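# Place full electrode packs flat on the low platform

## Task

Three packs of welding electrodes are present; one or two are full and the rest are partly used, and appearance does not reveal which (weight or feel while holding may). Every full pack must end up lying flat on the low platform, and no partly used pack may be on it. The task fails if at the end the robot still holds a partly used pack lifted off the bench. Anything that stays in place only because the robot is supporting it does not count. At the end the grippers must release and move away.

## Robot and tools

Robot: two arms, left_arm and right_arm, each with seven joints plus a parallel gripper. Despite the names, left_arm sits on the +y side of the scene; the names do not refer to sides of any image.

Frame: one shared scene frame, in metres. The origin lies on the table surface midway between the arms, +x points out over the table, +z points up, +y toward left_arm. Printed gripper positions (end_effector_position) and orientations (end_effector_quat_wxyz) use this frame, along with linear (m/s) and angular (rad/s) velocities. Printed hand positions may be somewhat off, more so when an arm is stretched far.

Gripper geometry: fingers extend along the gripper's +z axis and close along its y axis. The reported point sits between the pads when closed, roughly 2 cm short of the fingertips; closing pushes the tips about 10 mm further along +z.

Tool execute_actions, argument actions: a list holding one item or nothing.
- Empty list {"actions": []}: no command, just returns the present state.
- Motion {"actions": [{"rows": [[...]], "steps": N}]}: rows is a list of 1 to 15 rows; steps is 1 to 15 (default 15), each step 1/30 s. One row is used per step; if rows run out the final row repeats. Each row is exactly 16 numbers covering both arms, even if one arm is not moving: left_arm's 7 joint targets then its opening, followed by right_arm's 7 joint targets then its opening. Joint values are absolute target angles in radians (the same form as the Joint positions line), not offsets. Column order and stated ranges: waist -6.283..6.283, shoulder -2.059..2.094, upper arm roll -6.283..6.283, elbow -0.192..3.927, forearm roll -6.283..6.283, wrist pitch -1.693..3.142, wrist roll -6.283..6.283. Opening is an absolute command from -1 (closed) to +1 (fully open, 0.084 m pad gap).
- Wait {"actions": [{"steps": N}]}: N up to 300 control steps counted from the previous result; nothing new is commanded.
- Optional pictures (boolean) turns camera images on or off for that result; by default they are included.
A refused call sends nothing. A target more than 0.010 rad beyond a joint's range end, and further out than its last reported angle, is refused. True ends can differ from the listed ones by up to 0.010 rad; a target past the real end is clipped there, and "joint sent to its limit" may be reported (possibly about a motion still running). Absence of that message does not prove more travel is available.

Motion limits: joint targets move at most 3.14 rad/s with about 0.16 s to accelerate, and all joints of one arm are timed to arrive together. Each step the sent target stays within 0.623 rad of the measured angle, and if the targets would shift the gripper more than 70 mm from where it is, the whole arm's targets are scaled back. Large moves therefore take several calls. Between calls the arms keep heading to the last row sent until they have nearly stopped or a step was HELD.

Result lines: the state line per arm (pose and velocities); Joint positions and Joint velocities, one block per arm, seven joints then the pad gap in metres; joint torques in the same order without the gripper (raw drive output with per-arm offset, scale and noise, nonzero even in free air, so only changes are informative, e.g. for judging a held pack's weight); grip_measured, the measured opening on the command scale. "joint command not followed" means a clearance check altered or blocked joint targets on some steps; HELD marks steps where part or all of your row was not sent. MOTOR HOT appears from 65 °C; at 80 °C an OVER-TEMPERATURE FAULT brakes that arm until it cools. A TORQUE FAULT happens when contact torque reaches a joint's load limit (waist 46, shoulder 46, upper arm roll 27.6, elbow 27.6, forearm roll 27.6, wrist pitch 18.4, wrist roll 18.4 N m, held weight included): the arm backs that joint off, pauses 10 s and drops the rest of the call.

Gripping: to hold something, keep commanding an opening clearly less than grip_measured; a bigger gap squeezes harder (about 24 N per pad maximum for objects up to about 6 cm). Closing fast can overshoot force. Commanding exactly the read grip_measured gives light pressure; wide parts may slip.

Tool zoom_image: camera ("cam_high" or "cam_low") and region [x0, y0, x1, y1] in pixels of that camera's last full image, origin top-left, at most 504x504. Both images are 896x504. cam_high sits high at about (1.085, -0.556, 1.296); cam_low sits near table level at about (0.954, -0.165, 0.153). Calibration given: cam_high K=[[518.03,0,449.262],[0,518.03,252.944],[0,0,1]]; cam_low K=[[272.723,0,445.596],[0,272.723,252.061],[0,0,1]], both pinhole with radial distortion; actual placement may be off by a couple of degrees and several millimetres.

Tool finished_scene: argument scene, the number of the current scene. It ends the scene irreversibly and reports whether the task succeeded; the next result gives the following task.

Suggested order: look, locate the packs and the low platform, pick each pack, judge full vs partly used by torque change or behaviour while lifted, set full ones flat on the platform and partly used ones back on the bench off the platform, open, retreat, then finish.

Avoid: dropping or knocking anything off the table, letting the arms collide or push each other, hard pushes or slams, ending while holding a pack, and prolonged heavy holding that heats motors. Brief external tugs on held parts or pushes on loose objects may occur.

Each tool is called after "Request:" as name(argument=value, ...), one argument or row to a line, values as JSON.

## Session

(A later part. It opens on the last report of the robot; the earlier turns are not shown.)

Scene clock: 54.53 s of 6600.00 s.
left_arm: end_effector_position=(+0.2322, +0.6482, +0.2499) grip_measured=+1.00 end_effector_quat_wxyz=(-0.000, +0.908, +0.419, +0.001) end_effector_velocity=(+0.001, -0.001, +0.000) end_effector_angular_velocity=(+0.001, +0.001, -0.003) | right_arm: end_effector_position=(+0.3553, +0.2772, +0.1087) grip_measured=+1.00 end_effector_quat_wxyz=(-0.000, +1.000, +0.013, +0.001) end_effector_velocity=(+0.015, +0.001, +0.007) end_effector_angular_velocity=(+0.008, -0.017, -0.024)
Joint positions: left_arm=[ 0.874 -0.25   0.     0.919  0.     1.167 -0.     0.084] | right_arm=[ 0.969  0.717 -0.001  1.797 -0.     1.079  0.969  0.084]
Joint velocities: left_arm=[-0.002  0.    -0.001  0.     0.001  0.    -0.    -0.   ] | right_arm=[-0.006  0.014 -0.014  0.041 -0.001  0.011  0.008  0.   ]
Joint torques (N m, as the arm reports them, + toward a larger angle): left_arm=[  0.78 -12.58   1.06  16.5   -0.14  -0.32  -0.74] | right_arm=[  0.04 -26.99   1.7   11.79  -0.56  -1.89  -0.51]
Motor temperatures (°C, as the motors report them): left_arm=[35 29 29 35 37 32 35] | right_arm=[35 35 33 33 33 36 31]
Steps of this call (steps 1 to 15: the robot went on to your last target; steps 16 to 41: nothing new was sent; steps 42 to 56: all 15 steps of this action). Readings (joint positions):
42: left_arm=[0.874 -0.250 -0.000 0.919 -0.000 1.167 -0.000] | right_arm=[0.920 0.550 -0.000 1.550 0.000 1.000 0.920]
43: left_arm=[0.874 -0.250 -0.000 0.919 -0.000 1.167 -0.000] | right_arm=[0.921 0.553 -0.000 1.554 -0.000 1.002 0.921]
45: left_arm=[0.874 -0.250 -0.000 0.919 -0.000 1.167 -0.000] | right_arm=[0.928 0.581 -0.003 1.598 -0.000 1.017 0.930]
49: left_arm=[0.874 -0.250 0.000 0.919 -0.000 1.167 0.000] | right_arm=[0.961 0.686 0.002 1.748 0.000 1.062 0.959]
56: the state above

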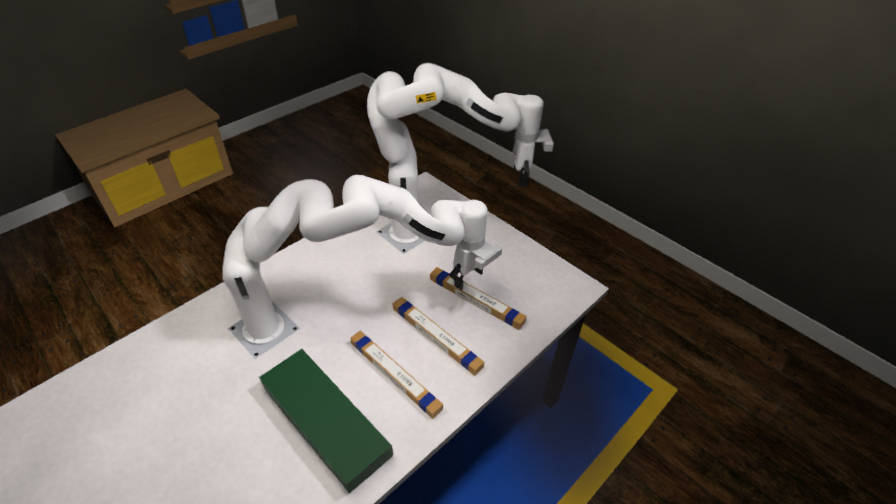

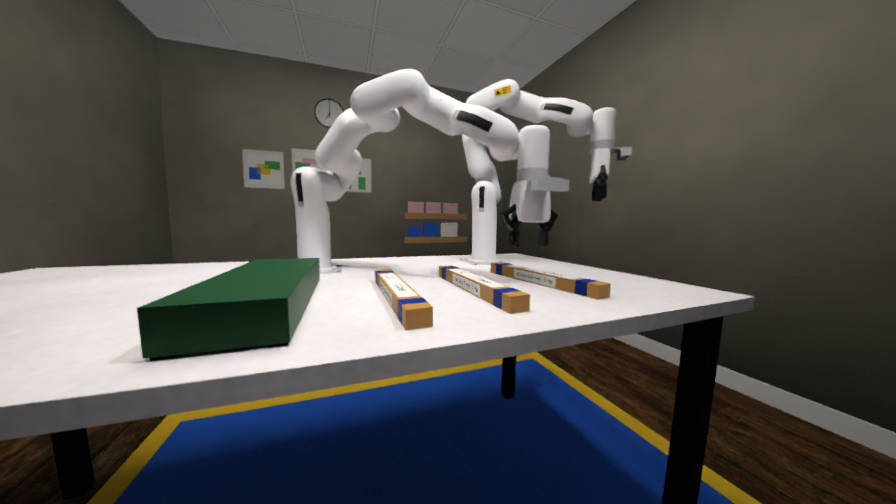

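Descend 0.08 (dq2≈+0.13).

Request:
execute_actions(
  actions=[
    {"rows":[[0.874,-0.25,0,0.919,0,1.167,0,1,0.97,0.845,0,1.8,0,0.955,0.97,1]],"steps":15},
  ],
  pictures=false,
)

Request:
execute_actions(
  actions=[
    {"rows":[[0.874,-0.25,0,0.919,0,1.167,0,1,0.97,0.845,0,1.8,0,0.955,0.97,-1]],"steps":15},
  ],
  pictures=false,
)

Request:
execute_actions(
  actions=[
    {"rows":[[0.874,-0.25,0,0.919,0,1.167,0,1,0.97,0.72,0,1.8,0,1.08,0.97,-1]],"steps":15},
  ],
  pictures=false,
)

Request:
execute_actions(
  actions=[
    {"steps":20},
  ],
)

Scene clock: 57.27 s of 6600.00 s.
left_arm: end_effector_position=(+0.2322, +0.6482, +0.2499) grip_measured=+1.00 end_effector_quat_wxyz=(-0.000, +0.908, +0.419, +0.001) end_effector_velocity=(+0.000, +0.000, +0.000) end_effector_angular_velocity=(+0.000, -0.000, +0.001) | right_arm: end_effector_position=(+0.3589, +0.2857, +0.0394) grip_measured=+1.00 end_effector_quat_wxyz=(-0.002, +1.000, +0.014, +0.001) end_effector_velocity=(-0.002, -0.004, -0.012) end_effector_angular_velocity=(-0.012, +0.008, -0.001)
Joint positions: left_arm=[ 0.874 -0.25  -0.     0.919 -0.     1.167  0.     0.084] | right_arm=[ 0.97   0.842 -0.     1.803  0.     0.956  0.97   0.084]
Joint velocities: left_arm=[-0.001  0.     0.001  0.001  0.     0.    -0.    -0.   ] | right_arm=[-0.     0.013 -0.    -0.01   0.    -0.009  0.    -0.   ]
Joint torques (N m, as the arm reports them, + toward a larger angle): left_arm=[  0.19 -12.29   0.95  16.74  -0.26  -0.47  -0.55] | right_arm=[ -1.62 -26.93   0.56  10.88  -0.65  -2.09  -0.38]
Motor temperatures (°C, as the motors report them): left_arm=[35 29 29 36 37 32 35] | right_arm=[35 35 33 33 33 36 31]
Steps of this call (steps 1 to 15: the robot went on to your last target; steps 16 to 67: nothing new was sent; steps 68 to 82: all 15 steps of this action). Readings (joint positions):
68: left_arm=[0.874 -0.250 0.000 0.919 0.000 1.167 -0.000] | right_arm=[0.970 0.720 -0.000 1.800 -0.000 1.080 0.970]
69: left_arm=[0.874 -0.250 -0.000 0.919 -0.000 1.167 -0.000] | right_arm=[0.970 0.723 -0.000 1.801 -0.000 1.075 0.970]
71: left_arm=[0.874 -0.250 0.000 0.919 -0.000 1.167 -0.000] | right_arm=[0.970 0.754 -0.000 1.807 0.000 1.036 0.970]
75: left_arm=[0.874 -0.250 -0.000 0.919 -0.000 1.167 0.000] | right_arm=[0.970 0.835 0.000 1.792 -0.000 0.975 0.970]
82: the state above

Scene clock: 57.77 s of 6600.00 s.
left_arm: end_effector_position=(+0.2322, +0.6482, +0.2499) grip_measured=+1.00 end_effector_quat_wxyz=(-0.000, +0.908, +0.419, +0.001) end_effector_velocity=(-0.000, +0.000, -0.000) end_effector_angular_velocity=(+0.000, +0.000, +0.001) | right_arm: end_effector_position=(+0.3581, +0.2851, +0.0371) grip_measured=-0.06 end_effector_quat_wxyz=(-0.001, +1.000, +0.014, +0.000) end_effector_velocity=(-0.000, -0.000, -0.001) end_effector_angular_velocity=(-0.000, +0.002, -0.001)
Joint positions: left_arm=[ 0.874 -0.25   0.     0.919 -0.     1.167  0.     0.084] | right_arm=[0.97  0.844 0.    1.801 0.    0.955 0.97  0.041]
Joint velocities: left_arm=[ 0.     0.    -0.    -0.     0.    -0.    -0.001 -0.   ] | right_arm=[-0.     0.001  0.    -0.     0.001  0.    -0.     0.   ]
Joint torques (N m, as the arm reports them, + toward a larger angle): left_arm=[  0.08 -11.77   1.05  16.57  -0.15  -0.29  -0.43] | right_arm=[ -1.82 -26.09  -0.23  10.25  -0.28  -1.97  -0.28]
Motor temperatures (°C, as the motors report them): left_arm=[35 29 29 36 37 32 35] | right_arm=[35 35 33 33 33 36 31]
Steps of this call (steps 1 to 15: all 15 steps of this action). Readings (joint positions):
1: left_arm=[0.874 -0.250 0.000 0.919 -0.000 1.167 -0.000] | right_arm=[0.970 0.842 -0.000 1.802 0.000 0.955 0.970]
2: left_arm=[0.874 -0.250 -0.000 0.919 -0.000 1.167 -0.000] | right_arm=[0.970 0.843 -0.000 1.801 0.000 0.955 0.970]
4: left_arm=[0.874 -0.250 0.000 0.919 0.000 1.167 0.000] | right_arm=[0.970 0.844 -0.000 1.800 0.000 0.955 0.970]
8: left_arm=[0.874 -0.250 -0.000 0.919 0.000 1.167 0.000] | right_arm=[0.970 0.844 0.000 1.801 -0.000 0.955 0.970]
15: the state above

Scene clock: 58.27 s of 6600.00 s.
left_arm: end_effector_position=(+0.2322, +0.6482, +0.2499) grip_measured=+1.00 end_effector_quat_wxyz=(-0.000, +0.908, +0.419, +0.001) end_effector_velocity=(+0.000, -0.000, -0.000) end_effector_angular_velocity=(-0.000, +0.001, -0.002) | right_arm: end_effector_position=(+0.3531, +0.2770, +0.1041) grip_measured=-0.10 end_effector_quat_wxyz=(+0.003, +1.000, +0.014, -0.002) end_effector_velocity=(-0.000, +0.001, +0.009) end_effector_angular_velocity=(+0.004, -0.001, +0.000)
Joint positions: left_arm=[ 0.874 -0.25   0.     0.919 -0.     1.167 -0.     0.084] | right_arm=[0.97  0.724 0.    1.796 0.    1.08  0.97  0.04 ]
Joint velocities: left_arm=[-0.     0.001 -0.001 -0.     0.001  0.     0.001  0.   ] | right_arm=[-0.    -0.01   0.001  0.008  0.001  0.014 -0.     0.   ]
Joint torques (N m, as the arm reports them, + toward a larger angle): left_arm=[  0.12 -11.52   0.95  16.84  -0.03  -0.23  -0.59] | right_arm=[ -1.78 -31.07   0.03  13.76  -0.74  -2.83  -0.49]
Motor temperatures (°C, as the motors report them): left_arm=[35 29 29 36 37 32 35] | right_arm=[35 35 33 33 33 36 31]
Steps of this call (steps 1 to 15: all 15 steps of this action). Readings (joint positions):
1: left_arm=[0.874 -0.250 -0.000 0.919 -0.000 1.167 -0.000] | right_arm=[0.970 0.844 0.000 1.801 0.000 0.955 0.970]
2: left_arm=[0.874 -0.250 0.000 0.919 -0.000 1.167 0.000] | right_arm=[0.970 0.841 0.000 1.800 0.000 0.960 0.970]
4: left_arm=[0.874 -0.250 0.000 0.919 -0.000 1.167 -0.000] | right_arm=[0.970 0.812 -0.000 1.791 -0.000 1.000 0.970]
8: left_arm=[0.874 -0.250 0.000 0.919 0.000 1.167 0.000] | right_arm=[0.970 0.732 -0.001 1.807 -0.000 1.060 0.970]
15: the state above

Scene clock: 58.93 s of 6600.00 s.
left_arm: end_effector_position=(+0.2322, +0.6482, +0.2499) grip_measured=+1.00 end_effector_quat_wxyz=(-0.000, +0.908, +0.419, +0.001) end_effector_velocity=(-0.001, +0.000, -0.000) end_effector_angular_velocity=(-0.000, +0.001, -0.000) | right_arm: end_effector_position=(+0.3541, +0.2785, +0.1081) grip_measured=-0.10 end_effector_quat_wxyz=(+0.000, +1.000, +0.014, -0.000) end_effector_velocity=(-0.000, +0.000, +0.000) end_effector_angular_velocity=(+0.000, +0.001, +0.000)
Joint positions: left_arm=[ 0.874 -0.25  -0.     0.919 -0.     1.167  0.     0.084] | right_arm=[ 0.97  0.72 -0.    1.8  -0.    1.08  0.97  0.04]
Joint velocities: left_arm=[ 0.001 -0.    -0.    -0.001  0.001 -0.     0.001 -0.   ] | right_arm=[-0.    -0.     0.001  0.     0.001  0.001 -0.    -0.   ]
Joint torques (N m, as the arm reports them, + toward a larger angle): left_arm=[  0.26 -12.57   0.97  16.78   0.06  -0.32  -0.55] | right_arm=[ -1.5  -29.08   0.45  12.97  -0.56  -2.63  -0.28]
Motor temperatures (°C, as the motors report them): left_arm=[35 29 29 36 37 32 35] | right_arm=[35 35 33 33 33 36 31]
Steps of this call (steps 1 to 15: the robot went on to your last target; steps 16 to 20: nothing new was sent). Readings (joint positions):
1: left_arm=[0.874 -0.250 -0.000 0.919 -0.000 1.167 -0.000] | right_arm=[0.970 0.723 0.000 1.797 -0.000 1.080 0.970]
2: left_arm=[0.874 -0.250 -0.000 0.919 0.000 1.167 -0.000] | right_arm=[0.970 0.723 0.000 1.798 0.000 1.080 0.970]
4: left_arm=[0.874 -0.250 -0.000 0.919 -0.000 1.167 -0.000] | right_arm=[0.970 0.721 -0.000 1.800 0.000 1.080 0.970]
8: left_arm=[0.874 -0.250 -0.000 0.919 0.000 1.167 0.000] | right_arm=[0.970 0.720 -0.000 1.800 0.000 1.080 0.970]
20: the state above
All arms were judged still, so your last target was given up. Only a new action makes them travel on or press farther. Fingers that are still opening or closing keep moving.

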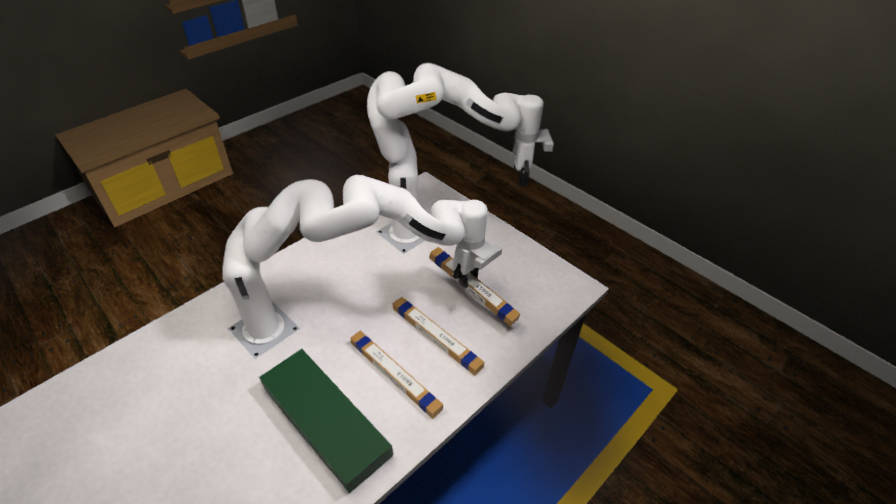

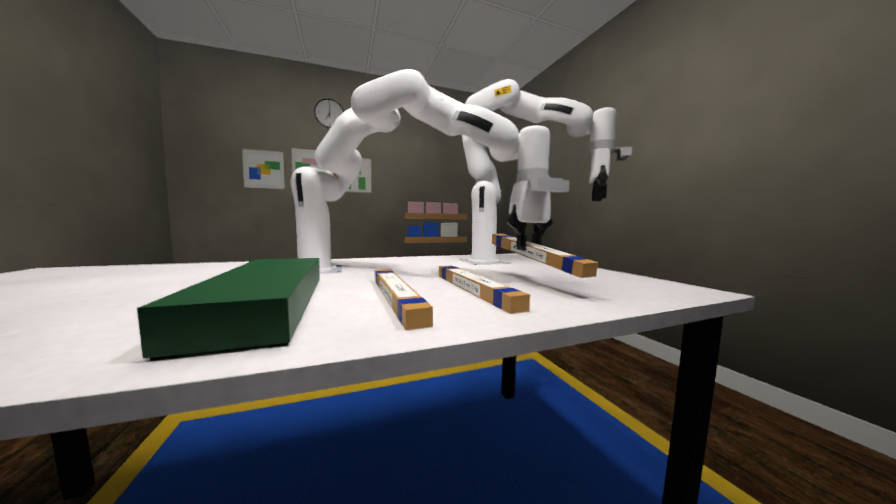

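Request:
execute_actions(
  actions=[
    {"rows":[[0.874,-0.25,0,0.919,0,1.167,0,1,0.97,0.84,0,1.8,0,0.96,0.97,-1]],"steps":15},
  ],
  pictures=false,
)

Request:
execute_actions(
  actions=[
    {"rows":[[0.874,-0.25,0,0.919,0,1.167,0,1,0.97,0.84,0,1.8,0,0.96,0.97,1]],"steps":12},
  ],
  pictures=false,
)

Request:
execute_actions(
  actions=[
    {"rows":[[0.874,-0.25,0,0.919,0,1.167,0,1,0.97,0.7,0,1.8,0,1.1,0.97,1]],"steps":12},
  ],
  pictures=false,
)

Request:
execute_actions(
  actions=[
    {"rows":[[0.874,-0.25,0,0.919,0,1.167,0,1,0.74,0.3,0,1.12,0,0.82,0.74,1]],"steps":15},
  ],
  pictures=false,
)

Request:
execute_actions(
  actions=[
    {"steps":15},
  ],
  pictures=false,
)

Request:
execute_actions(
  actions=[
    {"rows":[[0.874,-0.25,0,0.919,0,1.167,0,1,0.74,0.47,0,1.12,0,0.65,0.74,1]],"steps":15},
  ],
  pictures=false,
)

Request:
execute_actions(
  actions=[
    {"rows":[[0.874,-0.25,0,0.919,0,1.167,0,1,0.74,0.47,0,1.12,0,0.65,0.74,-1]],"steps":15},
  ],
  pictures=false,
)

Request:
execute_actions(
  actions=[
    {"rows":[[0.874,-0.25,0,0.919,0,1.167,0,1,0.74,0.15,0,1.12,0,0.97,0.74,-1]],"steps":15},
  ],
  pictures=false,
)

Request:
execute_actions(
  actions=[
    {"rows":[[0.874,-0.25,0,0.919,0,1.167,0,1,0.0,0.15,0,1.12,0,0.97,0.0,-1]],"steps":15},
  ],
  pictures=false,
)

Request:
execute_actions(
  actions=[
    {"steps":25},
  ],
)

Scene clock: 65.50 s of 6600.00 s.
left_arm: end_effector_position=(+0.2322, +0.6482, +0.2499) grip_measured=+1.00 end_effector_quat_wxyz=(-0.000, +0.908, +0.419, +0.001) end_effector_velocity=(+0.000, -0.000, +0.000) end_effector_angular_velocity=(+0.001, -0.000, +0.000) | right_arm: end_effector_position=(+0.3581, +0.2850, +0.0407) grip_measured=-0.10 end_effector_quat_wxyz=(-0.001, +1.000, +0.014, +0.001) end_effector_velocity=(-0.003, -0.005, -0.014) end_effector_angular_velocity=(-0.015, +0.009, +0.001)
Joint positions: left_arm=[ 0.874 -0.25   0.     0.919 -0.     1.167 -0.     0.084] | right_arm=[0.97  0.838 0.    1.801 0.    0.961 0.97  0.04 ]
Joint velocities: left_arm=[ 0.    -0.001 -0.001  0.001  0.    -0.    -0.001  0.   ] | right_arm=[ 0.001  0.015 -0.    -0.011 -0.    -0.008 -0.001  0.   ]
Joint torques (N m, as the arm reports them, + toward a larger angle): left_arm=[  0.42 -11.86   1.01  16.7   -0.23  -0.27  -0.37] | right_arm=[ -1.87 -29.88   0.26  12.24  -0.39  -2.6   -0.47]
Motor temperatures (°C, as the motors report them): left_arm=[35 29 29 36 37 32 35] | right_arm=[35 35 33 33 33 36 31]
Steps of this call (steps 1 to 90: nothing new was sent; then 3.07 s passed at rest; steps 91 to 105: all 15 steps of this action). Readings (joint positions):
91: left_arm=[0.874 -0.250 -0.000 0.919 -0.000 1.167 -0.000] | right_arm=[0.970 0.720 -0.000 1.800 0.000 1.080 0.970]
92: left_arm=[0.874 -0.250 -0.000 0.919 0.000 1.167 -0.000] | right_arm=[0.970 0.723 -0.000 1.801 0.000 1.075 0.970]
94: left_arm=[0.874 -0.250 -0.000 0.919 -0.000 1.167 -0.000] | right_arm=[0.970 0.754 -0.000 1.808 -0.000 1.036 0.970]
98: left_arm=[0.874 -0.250 0.000 0.919 -0.000 1.167 -0.000] | right_arm=[0.970 0.831 0.000 1.792 -0.000 0.979 0.970]
105: the state above

Scene clock: 65.90 s of 6600.00 s.
left_arm: end_effector_position=(+0.2322, +0.6482, +0.2499) grip_measured=+1.00 end_effector_quat_wxyz=(-0.000, +0.908, +0.419, +0.001) end_effector_velocity=(+0.000, +0.000, +0.000) end_effector_angular_velocity=(-0.001, -0.001, +0.001) | right_arm: end_effector_position=(+0.3579, +0.2845, +0.0393) grip_measured=+1.00 end_effector_quat_wxyz=(-0.000, +1.000, +0.014, +0.000) end_effector_velocity=(-0.001, -0.001, -0.003) end_effector_angular_velocity=(-0.005, +0.003, +0.001)
Joint positions: left_arm=[ 0.874 -0.25  -0.     0.919  0.     1.167  0.     0.084] | right_arm=[ 0.97   0.84   0.     1.8   -0.     0.96   0.97   0.084]
Joint velocities: left_arm=[-0.001  0.     0.001  0.001 -0.001  0.    -0.    -0.   ] | right_arm=[ 0.     0.003 -0.    -0.002  0.     0.001 -0.001  0.001]
Joint torques (N m, as the arm reports them, + toward a larger angle): left_arm=[ -0.01 -11.99   1.16  16.62  -0.4   -0.47  -0.61] | right_arm=[ -1.9  -28.37   0.21  11.53  -0.54  -2.26  -0.52]
Motor temperatures (°C, as the motors report them): left_arm=[35 29 29 36 37 32 35] | right_arm=[35 35 33 33 33 36 31]
Steps of this call (steps 1 to 12: all 12 steps of this action). Readings (joint positions):
1: left_arm=[0.874 -0.250 -0.000 0.919 0.000 1.167 0.000] | right_arm=[0.970 0.838 0.000 1.801 0.000 0.961 0.970]
2: left_arm=[0.874 -0.250 -0.000 0.919 -0.000 1.167 -0.000] | right_arm=[0.970 0.839 0.000 1.800 0.000 0.960 0.970]
4: left_arm=[0.874 -0.250 0.000 0.919 0.000 1.167 -0.000] | right_arm=[0.970 0.839 0.000 1.801 -0.000 0.960 0.970]
8: left_arm=[0.874 -0.250 0.000 0.919 -0.000 1.167 -0.000] | right_arm=[0.970 0.839 -0.000 1.801 -0.000 0.960 0.970]
12: the state above

Scene clock: 66.30 s of 6600.00 s.
left_arm: end_effector_position=(+0.2322, +0.6482, +0.2499) grip_measured=+1.00 end_effector_quat_wxyz=(-0.000, +0.908, +0.419, +0.001) end_effector_velocity=(-0.001, +0.001, -0.000) end_effector_angular_velocity=(-0.001, +0.000, +0.003) | right_arm: end_effector_position=(+0.3538, +0.2779, +0.1185) grip_measured=+1.00 end_effector_quat_wxyz=(-0.002, +1.000, +0.014, +0.001) end_effector_velocity=(-0.030, -0.043, -0.054) end_effector_angular_velocity=(-0.154, +0.101, +0.002)
Joint positions: left_arm=[ 0.874 -0.25  -0.     0.919 -0.     1.167 -0.     0.084] | right_arm=[ 0.97   0.703 -0.     1.801  0.     1.094  0.97   0.084]
Joint velocities: left_arm=[ 0.002  0.     0.001 -0.     0.     0.     0.001  0.   ] | right_arm=[ 0.001  0.018  0.002 -0.085  0.     0.081  0.    -0.   ]
Joint torques (N m, as the arm reports them, + toward a larger angle): left_arm=[  0.45 -12.15   1.22  16.52  -0.32  -0.37  -0.48] | right_arm=[ -1.28 -28.17   0.65  12.31  -0.53  -2.65  -0.38]
Motor temperatures (°C, as the motors report them): left_arm=[35 29 29 36 37 32 35] | right_arm=[35 35 33 33 33 36 31]
Steps of this call (steps 1 to 12: all 12 steps of this action). Readings (joint positions):
1: left_arm=[0.874 -0.250 -0.000 0.919 -0.000 1.167 -0.000] | right_arm=[0.970 0.840 0.000 1.800 -0.000 0.960 0.970]
2: left_arm=[0.874 -0.250 -0.000 0.919 -0.000 1.167 0.000] | right_arm=[0.970 0.837 0.000 1.799 -0.000 0.965 0.970]
4: left_arm=[0.874 -0.250 -0.000 0.919 0.000 1.167 0.000] | right_arm=[0.970 0.806 0.000 1.793 -0.000 1.004 0.970]
8: left_arm=[0.874 -0.250 0.000 0.919 0.000 1.167 -0.000] | right_arm=[0.970 0.718 -0.000 1.808 0.000 1.073 0.970]
12: the state above

Scene clock: 66.80 s of 6600.00 s.
left_arm: end_effector_position=(+0.2322, +0.6482, +0.2499) grip_measured=+1.00 end_effector_quat_wxyz=(-0.000, +0.908, +0.419, +0.001) end_effector_velocity=(-0.001, +0.001, +0.000) end_effector_angular_velocity=(+0.000, -0.001, +0.002) | right_arm: end_effector_position=(+0.3794, +0.1358, +0.1095) grip_measured=+1.00 end_effector_quat_wxyz=(-0.001, +1.000, +0.014, +0.001) end_effector_velocity=(-0.014, -0.354, -0.046) end_effector_angular_velocity=(-0.019, +0.012, -0.013)
Joint positions: left_arm=[ 0.874 -0.25  -0.     0.919 -0.     1.167  0.     0.084] | right_arm=[ 0.79   0.388 -0.     1.271 -0.     0.881  0.79   0.084]
Joint velocities: left_arm=[ 0.001  0.     0.002  0.001 -0.     0.     0.001 -0.   ] | right_arm=[-0.413 -0.725 -0.008 -1.233 -0.    -0.487 -0.407 -0.   ]
Joint torques (N m, as the arm reports them, + toward a larger angle): left_arm=[  0.13 -12.18   0.97  16.57  -0.25  -0.39  -0.47] | right_arm=[ -0.64 -20.84   1.    11.56  -0.52  -2.18  -0.26]
Motor temperatures (°C, as the motors report them): left_arm=[35 29 29 36 37 32 35] | right_arm=[35 35 33 33 33 36 31]
Steps of this call (steps 1 to 15: all 15 steps of this action). Readings (joint positions):
1: left_arm=[0.874 -0.250 -0.000 0.919 -0.000 1.167 0.000] | right_arm=[0.970 0.703 0.000 1.799 -0.000 1.096 0.970]
2: left_arm=[0.874 -0.250 -0.000 0.919 0.000 1.167 0.000] | right_arm=[0.969 0.701 0.001 1.793 0.000 1.095 0.968]
4: left_arm=[0.874 -0.250 0.000 0.919 0.000 1.167 -0.000] | right_arm=[0.956 0.674 0.005 1.749 0.000 1.074 0.951]
8: left_arm=[0.874 -0.250 -0.000 0.919 -0.000 1.167 -0.000] | right_arm=[0.889 0.562 -0.002 1.573 -0.000 1.000 0.890]
15: the state above

Scene clock: 67.30 s of 6600.00 s.
left_arm: end_effector_position=(+0.2322, +0.6482, +0.2499) grip_measured=+1.00 end_effector_quat_wxyz=(-0.000, +0.908, +0.419, +0.001) end_effector_velocity=(-0.001, +0.001, -0.000) end_effector_angular_velocity=(+0.001, +0.001, +0.004) | right_arm: end_effector_position=(+0.3744, +0.0937, +0.1029) grip_measured=+1.00 end_effector_quat_wxyz=(-0.000, +1.000, +0.015, +0.000) end_effector_velocity=(+0.002, -0.006, -0.000) end_effector_angular_velocity=(-0.002, -0.000, -0.008)
Joint positions: left_arm=[ 0.874 -0.25  -0.     0.919 -0.     1.167 -0.     0.084] | right_arm=[0.741 0.301 0.    1.121 0.    0.82  0.74  0.084]
Joint velocities: left_arm=[ 0.003  0.001 -0.001  0.001  0.001 -0.    -0.002  0.   ] | right_arm=[-0.005 -0.005 -0.005 -0.009  0.    -0.002 -0.002 -0.   ]
Joint torques (N m, as the arm reports them, + toward a larger angle): left_arm=[  0.07 -12.45   0.93  16.59   0.12  -0.16  -0.14] | right_arm=[ -1.38 -20.32   1.09  11.23  -0.6   -2.35  -0.22]
Motor temperatures (°C, as the motors report them): left_arm=[35 29 29 36 37 32 35] | right_arm=[35 35 33 33 33 36 31]
Steps of this call (steps 1 to 15: the robot went on to your last target). Readings (joint positions):
1: left_arm=[0.874 -0.250 -0.000 0.919 -0.000 1.167 -0.000] | right_arm=[0.777 0.365 -0.001 1.232 -0.000 0.865 0.777]
2: left_arm=[0.874 -0.250 -0.000 0.919 -0.000 1.167 0.000] | right_arm=[0.765 0.345 -0.002 1.198 -0.000 0.852 0.766]
4: left_arm=[0.874 -0.250 0.000 0.919 0.000 1.167 -0.000] | right_arm=[0.750 0.320 -0.003 1.154 -0.000 0.835 0.752]
8: left_arm=[0.874 -0.250 -0.000 0.919 -0.000 1.167 0.000] | right_arm=[0.743 0.305 0.001 1.128 0.000 0.823 0.743]
15: the state above

Scene clock: 67.80 s of 6600.00 s.
left_arm: end_effector_position=(+0.2322, +0.6482, +0.2499) grip_measured=+1.00 end_effector_quat_wxyz=(-0.000, +0.908, +0.419, +0.001) end_effector_velocity=(+0.000, +0.000, +0.001) end_effector_angular_velocity=(+0.001, -0.002, +0.001) | right_arm: end_effector_position=(+0.3815, +0.0996, +0.0293) grip_measured=+1.00 end_effector_quat_wxyz=(-0.001, +1.000, +0.014, +0.001) end_effector_velocity=(+0.000, -0.000, -0.008) end_effector_angular_velocity=(+0.002, -0.002, -0.000)
Joint positions: left_arm=[ 0.874 -0.25   0.     0.919 -0.     1.167  0.     0.084] | right_arm=[ 0.74   0.467 -0.     1.122  0.     0.652  0.74   0.084]
Joint velocities: left_arm=[ 0.    -0.    -0.     0.002 -0.001  0.    -0.    -0.   ] | right_arm=[-0.     0.016 -0.    -0.004  0.    -0.023 -0.    -0.   ]
Joint torques (N m, as the arm reports them, + toward a larger angle): left_arm=[  0.56 -12.69   1.14  16.73   0.11  -0.36  -0.49] | right_arm=[ -1.73 -21.39   0.69   9.75  -0.44  -2.39  -0.42]
Motor temperatures (°C, as the motors report them): left_arm=[35 29 29 36 37 32 35] | right_arm=[35 35 33 33 33 36 31]
Steps of this call (steps 1 to 15: all 15 steps of this action). Readings (joint positions):
1: left_arm=[0.874 -0.250 -0.000 0.919 -0.000 1.167 -0.000] | right_arm=[0.741 0.301 0.000 1.121 0.000 0.820 0.740]
2: left_arm=[0.874 -0.250 0.000 0.919 -0.000 1.167 -0.000] | right_arm=[0.740 0.304 0.000 1.121 0.000 0.815 0.740]
4: left_arm=[0.874 -0.250 0.000 0.919 0.000 1.167 0.000] | right_arm=[0.740 0.340 0.000 1.126 0.000 0.772 0.740]
8: left_arm=[0.874 -0.250 0.000 0.919 -0.000 1.167 -0.000] | right_arm=[0.740 0.446 0.000 1.114 -0.000 0.682 0.740]
15: the state above

Scene clock: 68.30 s of 6600.00 s.
left_arm: end_effector_position=(+0.2322, +0.6482, +0.2499) grip_measured=+1.00 end_effector_quat_wxyz=(-0.000, +0.908, +0.419, +0.001) end_effector_velocity=(+0.000, +0.000, +0.000) end_effector_angular_velocity=(+0.001, -0.000, +0.000) | right_arm: end_effector_position=(+0.3807, +0.0991, +0.0275) grip_measured=-0.10 end_effector_quat_wxyz=(-0.000, +1.000, +0.014, +0.000) end_effector_velocity=(-0.000, +0.000, -0.000) end_effector_angular_velocity=(-0.000, +0.001, -0.000)
Joint positions: left_arm=[ 0.874 -0.25   0.     0.919 -0.     1.167  0.     0.084] | right_arm=[0.74 0.47 0.   1.12 0.   0.65 0.74 0.04]
Joint velocities: left_arm=[-0.001 -0.     0.001  0.001  0.001  0.    -0.001  0.   ] | right_arm=[ 0.  0.  0. -0.  0.  0.  0.  0.]
Joint torques (N m, as the arm reports them, + toward a larger angle): left_arm=[  0.35 -12.42   1.06  16.56  -0.21  -0.24  -0.36] | right_arm=[ -1.46 -21.27   0.07   9.71  -0.73  -2.2   -0.42]
Motor temperatures (°C, as the motors report them): left_arm=[35 29 29 36 37 32 35] | right_arm=[35 35 33 33 33 36 31]
Steps of this call (steps 1 to 15: all 15 steps of this action). Readings (joint positions):
1: left_arm=[0.874 -0.250 0.000 0.919 -0.000 1.167 0.000] | right_arm=[0.740 0.467 -0.000 1.121 0.000 0.651 0.740]
2: left_arm=[0.874 -0.250 0.000 0.919 -0.000 1.167 -0.000] | right_arm=[0.740 0.468 -0.000 1.121 0.000 0.651 0.740]
4: left_arm=[0.874 -0.250 -0.000 0.919 -0.000 1.167 -0.000] | right_arm=[0.740 0.469 -0.000 1.120 0.000 0.650 0.740]
8: left_arm=[0.874 -0.250 -0.000 0.919 -0.000 1.167 -0.000] | right_arm=[0.740 0.469 0.000 1.120 0.000 0.650 0.740]
15: the state above

Scene clock: 68.80 s of 6600.00 s.
left_arm: end_effector_position=(+0.2322, +0.6482, +0.2499) grip_measured=+1.00 end_effector_quat_wxyz=(-0.000, +0.908, +0.419, +0.001) end_effector_velocity=(-0.000, -0.000, -0.000) end_effector_angular_velocity=(-0.001, -0.000, +0.002) | right_arm: end_effector_position=(+0.3646, +0.0832, +0.1628) grip_measured=-0.10 end_effector_quat_wxyz=(-0.002, +1.000, +0.014, +0.002) end_effector_velocity=(-0.022, -0.021, +0.082) end_effector_angular_velocity=(-0.006, +0.006, +0.001)
Joint positions: left_arm=[ 0.874 -0.25  -0.     0.919  0.     1.167  0.     0.084] | right_arm=[ 0.74   0.164 -0.     1.122 -0.     0.951  0.74   0.04 ]
Joint velocities: left_arm=[ 0.    -0.     0.    -0.001 -0.001  0.    -0.002  0.   ] | right_arm=[ 0.    -0.194  0.001  0.    -0.     0.203  0.    -0.   ]
Joint torques (N m, as the arm reports them, + toward a larger angle): left_arm=[ -0.27 -12.27   1.23  16.59   0.07  -0.4   -0.4 ] | right_arm=[ -1.31 -16.25   0.9   11.66  -0.39  -2.62  -0.39]
Motor temperatures (°C, as the motors report them): left_arm=[35 29 29 36 37 32 35] | right_arm=[35 35 33 33 33 36 31]
Steps of this call (steps 1 to 15: all 15 steps of this action). Readings (joint positions):
1: left_arm=[0.874 -0.250 -0.000 0.919 0.000 1.167 -0.000] | right_arm=[0.740 0.469 0.000 1.120 0.000 0.650 0.740]
2: left_arm=[0.874 -0.250 -0.000 0.919 -0.000 1.167 -0.000] | right_arm=[0.740 0.467 0.000 1.120 -0.000 0.655 0.740]
4: left_arm=[0.874 -0.250 0.000 0.919 -0.000 1.167 -0.000] | right_arm=[0.740 0.433 0.000 1.111 -0.000 0.699 0.740]
8: left_arm=[0.874 -0.250 -0.000 0.919 0.000 1.167 -0.000] | right_arm=[0.740 0.311 -0.000 1.120 0.000 0.810 0.740]
15: the state above

Scene clock: 69.30 s of 6600.00 s.
left_arm: end_effector_position=(+0.2322, +0.6482, +0.2499) grip_measured=+1.00 end_effector_quat_wxyz=(-0.000, +0.908, +0.419, +0.001) end_effector_velocity=(-0.000, +0.000, +0.000) end_effector_angular_velocity=(+0.000, -0.001, +0.000) | right_arm: end_effector_position=(+0.4544, -0.0541, +0.1644) grip_measured=-0.10 end_effector_quat_wxyz=(+0.001, +1.000, +0.014, -0.001) end_effector_velocity=(+0.168, -0.356, +0.007) end_effector_angular_velocity=(+0.003, -0.009, -0.023)
Joint positions: left_arm=[ 0.874 -0.25  -0.     0.919 -0.     1.167 -0.     0.084] | right_arm=[ 0.411  0.156 -0.001  1.119 -0.     0.965  0.411  0.04 ]
Joint velocities: left_arm=[-0.    -0.001  0.001 -0.    -0.    -0.     0.001 -0.   ] | right_arm=[-0.776 -0.012 -0.013  0.005 -0.002  0.007 -0.764  0.   ]
Joint torques (N m, as the arm reports them, + toward a larger angle): left_arm=[  0.07 -12.63   1.19  16.78  -0.45  -0.36  -0.52] | right_arm=[ -0.71 -23.1    1.26  14.28  -0.53  -3.29  -0.27]
Motor temperatures (°C, as the motors report them): left_arm=[35 29 29 36 37 32 35] | right_arm=[35 35 33 33 33 36 31]
Steps of this call (steps 1 to 15: all 15 steps of this action). Readings (joint positions):
1: left_arm=[0.874 -0.250 0.000 0.919 0.000 1.167 -0.000] | right_arm=[0.740 0.160 -0.000 1.122 -0.000 0.957 0.740]
2: left_arm=[0.874 -0.250 -0.000 0.919 -0.000 1.167 0.000] | right_arm=[0.736 0.157 0.001 1.120 0.000 0.961 0.735]
4: left_arm=[0.874 -0.250 -0.000 0.919 -0.000 1.167 -0.000] | right_arm=[0.702 0.158 0.010 1.119 0.001 0.963 0.695]
8: left_arm=[0.874 -0.250 0.000 0.919 -0.000 1.167 0.000] | right_arm=[0.590 0.158 -0.003 1.118 -0.000 0.963 0.590]
15: the state above

Scene clock: 70.13 s of 6600.00 s.
left_arm: end_effector_position=(+0.2322, +0.6482, +0.2499) grip_measured=+1.00 end_effector_quat_wxyz=(-0.000, +0.908, +0.419, +0.001) end_effector_velocity=(-0.000, +0.000, +0.000) end_effector_angular_velocity=(+0.001, +0.001, +0.001) | right_arm: end_effector_position=(+0.5012, -0.2486, +0.1676) grip_measured=-0.10 end_effector_quat_wxyz=(-0.000, +1.000, +0.017, -0.000) end_effector_velocity=(+0.001, -0.026, +0.001) end_effector_angular_velocity=(-0.007, +0.000, -0.040)
Joint positions: left_arm=[ 0.874 -0.25  -0.     0.919  0.     1.167 -0.     0.084] | right_arm=[0.003 0.15  0.003 1.12  0.    0.97  0.001 0.04 ]
Joint velocities: left_arm=[ 0.001 -0.001 -0.     0.     0.001  0.    -0.001  0.   ] | right_arm=[-0.022 -0.001 -0.028  0.001 -0.004  0.002 -0.008  0.   ]
Joint torques (N m, as the arm reports them, + toward a larger angle): left_arm=[  0.1  -12.81   1.45  16.71  -0.18  -0.17  -0.6 ] | right_arm=[ -1.97 -22.88   0.86  14.69  -0.51  -3.27  -0.46]
Motor temperatures (°C, as the motors report them): left_arm=[35 29 29 36 37 32 35] | right_arm=[35 35 33 33 33 36 31]
Steps of this call (steps 1 to 25: the robot went on to your last target). Readings (joint positions):
1: left_arm=[0.874 -0.250 -0.000 0.919 -0.000 1.167 -0.000] | right_arm=[0.385 0.156 -0.001 1.119 -0.000 0.966 0.385]
2: left_arm=[0.874 -0.250 -0.000 0.919 -0.000 1.167 -0.000] | right_arm=[0.359 0.155 -0.001 1.119 -0.000 0.966 0.360]
4: left_arm=[0.874 -0.250 0.000 0.919 -0.000 1.167 -0.000] | right_arm=[0.308 0.155 -0.001 1.119 -0.000 0.967 0.308]
8: left_arm=[0.874 -0.250 0.000 0.919 0.000 1.167 0.000] | right_arm=[0.205 0.153 -0.001 1.119 -0.000 0.968 0.205]
25: the state above

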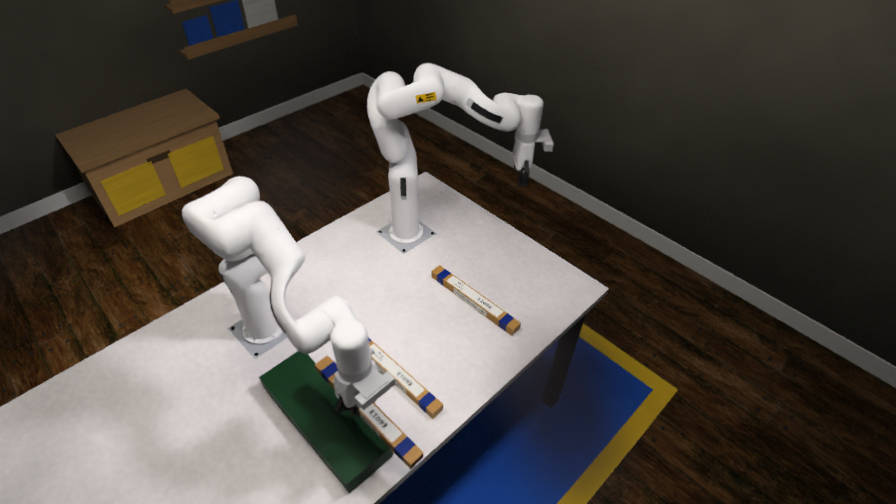

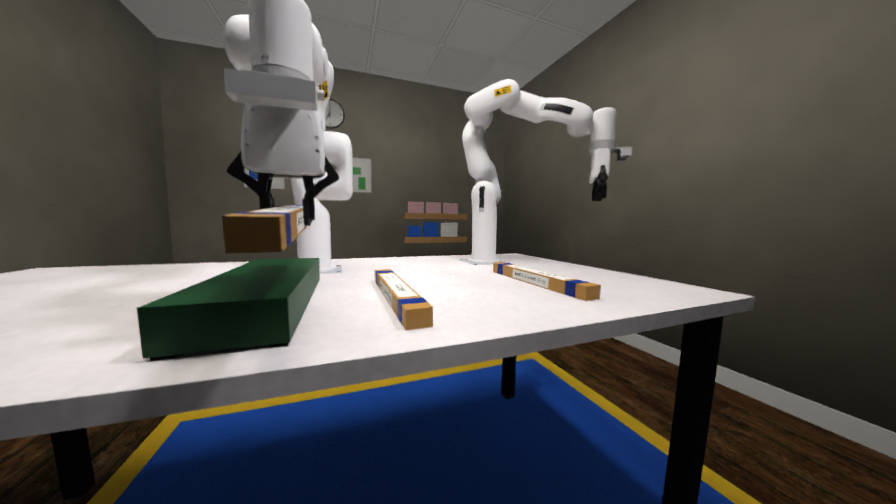

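Request:
execute_actions(
  actions=[
    {"rows":[[0.874,-0.25,0,0.919,0,1.167,0,1,-0.06,0.1,0,0.92,0,0.82,-0.06,-1]],"steps":15},
  ],
)

Scene clock: 73.43 s of 6600.00 s.
left_arm: end_effector_position=(+0.2322, +0.6482, +0.2499) grip_measured=+1.00 end_effector_quat_wxyz=(-0.000, +0.908, +0.419, +0.001) end_effector_velocity=(-0.000, -0.000, -0.000) end_effector_angular_velocity=(-0.001, +0.001, -0.000) | right_arm: end_effector_position=(+0.4663, -0.2786, +0.1270) grip_measured=-0.10 end_effector_quat_wxyz=(-0.000, +1.000, +0.016, +0.003) end_effector_velocity=(-0.004, -0.001, -0.004) end_effector_angular_velocity=(-0.000, -0.005, +0.007)
Joint positions: left_arm=[ 0.874 -0.25  -0.     0.919  0.     1.167 -0.     0.084] | right_arm=[-0.058  0.1    0.002  0.925  0.     0.821 -0.059  0.04 ]
Joint velocities: left_arm=[ 0.     0.    -0.001 -0.001  0.     0.    -0.    -0.   ] | right_arm=[-0.004 -0.009  0.002 -0.025 -0.    -0.021 -0.009  0.   ]
Joint torques (N m, as the arm reports them, + toward a larger angle): left_arm=[  0.49 -12.62   1.05  16.72  -0.18  -0.5   -0.35] | right_arm=[ -2.88 -19.25  -0.07  12.86  -0.66  -3.08  -0.41]
Motor temperatures (°C, as the motors report them): left_arm=[35 29 29 36 37 32 35] | right_arm=[35 35 33 33 33 36 31]
Steps of this call (steps 1 to 30: the robot went on to your last target; steps 31 to 84: nothing new was sent; steps 85 to 99: all 15 steps of this action). Readings (joint positions):
85: left_arm=[0.874 -0.250 -0.000 0.919 -0.000 1.167 -0.000] | right_arm=[-0.000 0.150 0.000 1.120 0.000 0.970 -0.000]
86: left_arm=[0.874 -0.250 -0.000 0.919 -0.000 1.167 0.000] | right_arm=[-0.001 0.149 0.000 1.116 0.000 0.966 -0.002]
88: left_arm=[0.874 -0.250 -0.000 0.919 -0.000 1.167 0.000] | right_arm=[-0.012 0.137 0.003 1.078 0.000 0.931 -0.015]
92: left_arm=[0.874 -0.250 0.000 0.919 0.000 1.167 0.000] | right_arm=[-0.051 0.110 -0.004 0.949 -0.000 0.850 -0.049]
99: the state above

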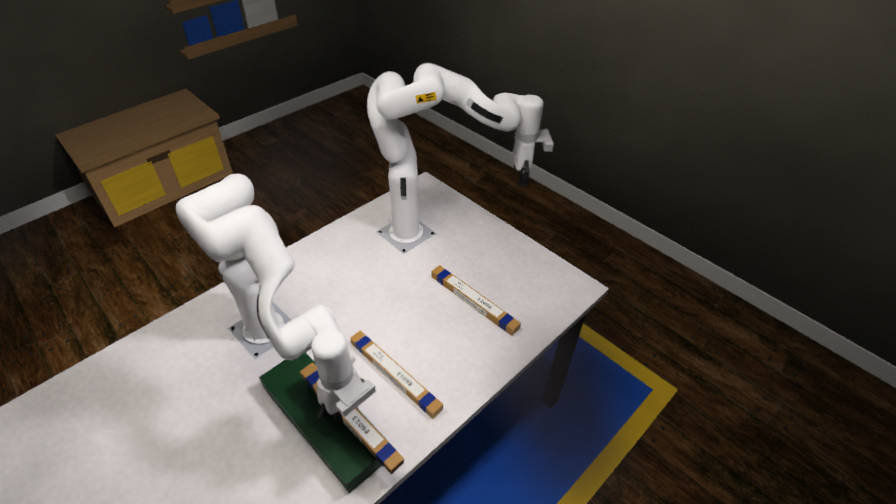

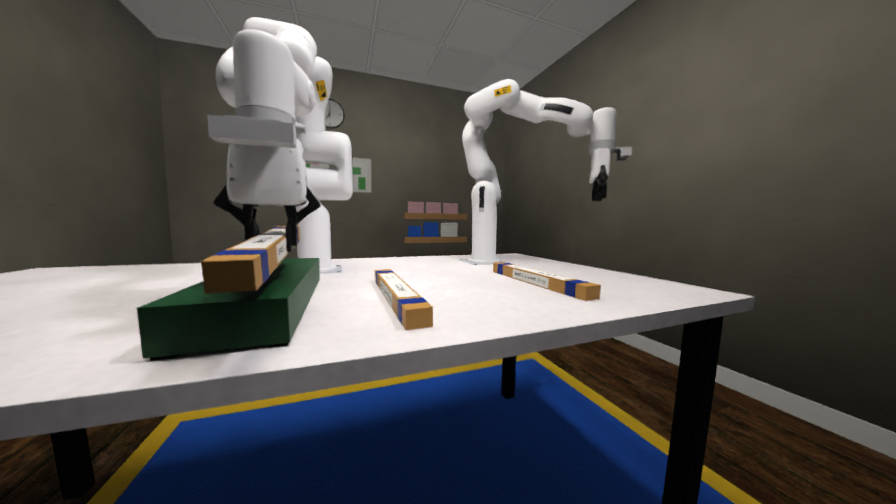

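Pull back a bit more and lower.

Request:
execute_actions(
  actions=[
    {"rows":[[0.874,-0.25,0,0.919,0,1.167,0,1,-0.06,0.1,0,0.82,0,0.72,-0.06,-1]],"steps":15},
  ],
)

Scene clock: 74.97 s of 6600.00 s.
left_arm: end_effector_position=(+0.2322, +0.6482, +0.2499) grip_measured=+1.00 end_effector_quat_wxyz=(-0.000, +0.908, +0.419, +0.001) end_effector_velocity=(-0.000, +0.000, -0.000) end_effector_angular_velocity=(+0.000, +0.001, +0.000) | right_arm: end_effector_position=(+0.4456, -0.2796, +0.0962) grip_measured=-0.10 end_effector_quat_wxyz=(+0.000, +1.000, +0.014, +0.001) end_effector_velocity=(-0.007, +0.000, -0.006) end_effector_angular_velocity=(+0.001, +0.014, +0.000)
Joint positions: left_arm=[ 0.874 -0.25  -0.     0.919 -0.     1.167 -0.     0.084] | right_arm=[-0.06   0.1   -0.     0.822  0.     0.721 -0.06   0.04 ]
Joint velocities: left_arm=[-0.001  0.     0.002  0.     0.001  0.    -0.    -0.   ] | right_arm=[ 0.     0.002  0.    -0.015  0.    -0.002  0.    -0.   ]
Joint torques (N m, as the arm reports them, + toward a larger angle): left_arm=[  0.15 -12.06   1.32  16.57  -0.49  -0.38  -0.4 ] | right_arm=[ -1.52 -19.96   0.95  13.17  -0.38  -3.36  -0.54]
Motor temperatures (°C, as the motors report them): left_arm=[35 29 29 36 37 32 35] | right_arm=[35 35 33 33 33 36 31]
Steps of this call (steps 1 to 15: the robot went on to your last target; steps 16 to 31: nothing new was sent; steps 32 to 46: all 15 steps of this action). Readings (joint positions):
32: left_arm=[0.874 -0.250 0.000 0.919 -0.000 1.167 0.000] | right_arm=[-0.060 0.100 0.000 0.920 -0.000 0.820 -0.060]
33: left_arm=[0.874 -0.250 0.000 0.919 -0.000 1.167 -0.000] | right_arm=[-0.060 0.100 0.000 0.916 0.000 0.815 -0.060]
35: left_arm=[0.874 -0.250 -0.000 0.919 -0.000 1.167 -0.000] | right_arm=[-0.060 0.098 -0.000 0.887 0.000 0.779 -0.060]
39: left_arm=[0.874 -0.250 -0.000 0.919 -0.000 1.167 -0.000] | right_arm=[-0.060 0.102 0.000 0.828 -0.000 0.735 -0.060]
46: the state above

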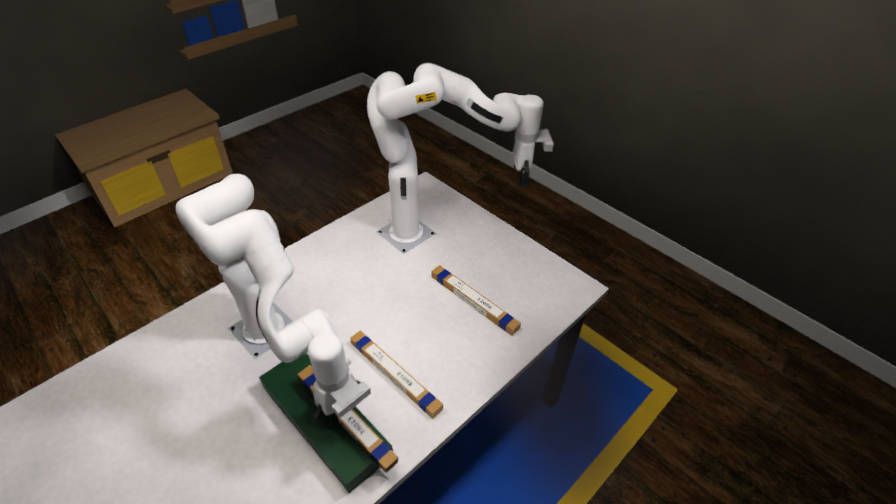

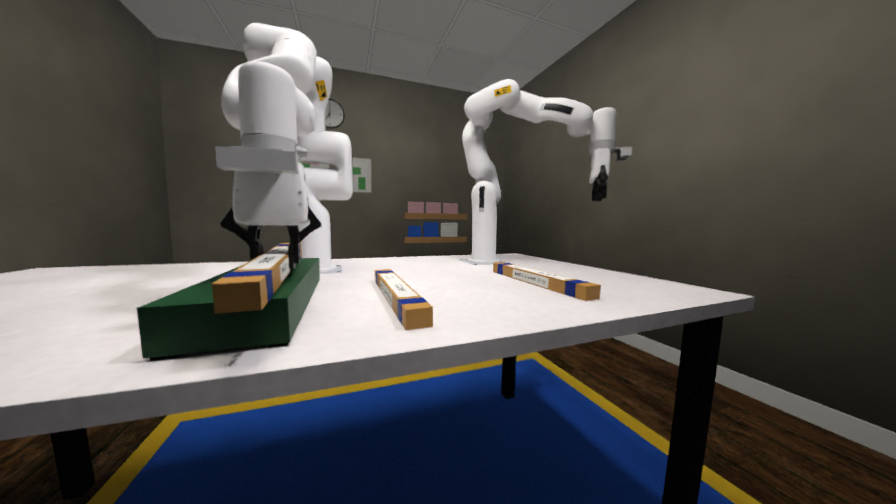

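Request:
execute_actions(
  actions=[
    {"rows":[[0.874,-0.25,0,0.919,0,1.167,0,1,-0.06,0.1,0,0.82,0,0.72,-0.06,1]],"steps":12},
  ],
  pictures=false,
)

Request:
execute_actions(
  actions=[
    {"rows":[[0.874,-0.25,0,0.919,0,1.167,0,1,-0.06,-0.2,0,0.82,0,1.02,-0.06,1]],"steps":15},
  ],
  pictures=false,
)

Request:
finished_scene(
  scene=1,
)

Scene clock: 76.80 s of 6600.00 s.
left_arm: end_effector_position=(+0.2322, +0.6482, +0.2499) grip_measured=+1.00 end_effector_quat_wxyz=(-0.000, +0.908, +0.419, +0.001) end_effector_velocity=(-0.001, -0.001, -0.001) end_effector_angular_velocity=(-0.004, +0.001, +0.002) | right_arm: end_effector_position=(+0.4453, -0.2796, +0.0959) grip_measured=+1.00 end_effector_quat_wxyz=(+0.000, +1.000, +0.014, +0.001) end_effector_velocity=(-0.004, +0.000, -0.004) end_effector_angular_velocity=(+0.001, +0.012, -0.000)
Joint positions: left_arm=[ 0.874 -0.25  -0.     0.919  0.     1.167  0.     0.084] | right_arm=[-0.06   0.099  0.     0.821 -0.     0.72  -0.06   0.084]
Joint velocities: left_arm=[ 0.002  0.001 -0.001 -0.003 -0.001  0.     0.001 -0.   ] | right_arm=[-0.     0.004  0.    -0.005  0.001  0.003 -0.     0.001]
Joint torques (N m, as the arm reports them, + toward a larger angle): left_arm=[  0.03 -12.25   1.25  16.39  -0.21  -0.51  -0.41] | right_arm=[ -1.32 -15.69   0.73  10.47  -0.45  -2.38  -0.49]
Motor temperatures (°C, as the motors report them): left_arm=[35 29 29 36 37 32 35] | right_arm=[35 35 33 33 33 36 31]
Steps of this call (steps 1 to 15: the robot went on to your last target; steps 16 to 43: nothing new was sent; steps 44 to 55: all 12 steps of this action). Readings (joint positions):
44: left_arm=[0.874 -0.250 0.000 0.919 -0.000 1.167 0.000] | right_arm=[-0.060 0.100 -0.000 0.820 -0.000 0.720 -0.060]
45: left_arm=[0.874 -0.250 -0.000 0.919 -0.000 1.167 0.000] | right_arm=[-0.060 0.100 0.000 0.820 0.000 0.720 -0.060]
47: left_arm=[0.874 -0.250 0.000 0.919 -0.000 1.167 0.000] | right_arm=[-0.060 0.098 0.000 0.824 0.000 0.719 -0.060]
51: left_arm=[0.874 -0.250 0.000 0.919 -0.000 1.167 -0.000] | right_arm=[-0.060 0.099 -0.000 0.822 0.000 0.719 -0.060]
55: the state above

Scene clock: 77.30 s of 6600.00 s.
left_arm: end_effector_position=(+0.2322, +0.6482, +0.2499) grip_measured=+1.00 end_effector_quat_wxyz=(-0.000, +0.908, +0.419, +0.001) end_effector_velocity=(+0.001, -0.001, -0.000) end_effector_angular_velocity=(-0.001, -0.001, -0.002) | right_arm: end_effector_position=(+0.4065, -0.2784, +0.1973) grip_measured=+1.00 end_effector_quat_wxyz=(+0.000, +1.000, +0.014, +0.000) end_effector_velocity=(-0.032, +0.002, +0.008) end_effector_angular_velocity=(+0.001, +0.066, +0.003)
Joint positions: left_arm=[ 0.874 -0.25   0.     0.919 -0.     1.167  0.     0.084] | right_arm=[-0.06  -0.192 -0.     0.82  -0.     1.011 -0.06   0.084]
Joint velocities: left_arm=[-0.001 -0.    -0.002 -0.    -0.002  0.    -0.    -0.   ] | right_arm=[ 0.001 -0.066  0.002 -0.027 -0.001  0.105  0.    -0.   ]
Joint torques (N m, as the arm reports them, + toward a larger angle): left_arm=[  0.68 -12.26   1.32  16.52  -0.43  -0.38  -0.55] | right_arm=[ -1.63 -10.94   1.12  11.55  -0.47  -2.71  -0.18]
Motor temperatures (°C, as the motors report them): left_arm=[35 29 29 36 37 32 35] | right_arm=[35 35 33 33 33 36 31]
Steps of this call (steps 1 to 15: all 15 steps of this action). Readings (joint positions):
1: left_arm=[0.874 -0.250 0.000 0.919 -0.000 1.167 -0.000] | right_arm=[-0.060 0.099 0.000 0.820 -0.000 0.720 -0.060]
2: left_arm=[0.874 -0.250 -0.000 0.919 -0.000 1.167 0.000] | right_arm=[-0.060 0.096 0.000 0.820 0.000 0.725 -0.060]
4: left_arm=[0.874 -0.250 -0.000 0.919 0.000 1.167 -0.000] | right_arm=[-0.060 0.058 0.000 0.816 -0.000 0.769 -0.060]
8: left_arm=[0.874 -0.250 0.000 0.919 -0.000 1.167 -0.000] | right_arm=[-0.060 -0.087 -0.000 0.823 0.000 0.903 -0.060]
15: the state above

The scene is finished: the task was done.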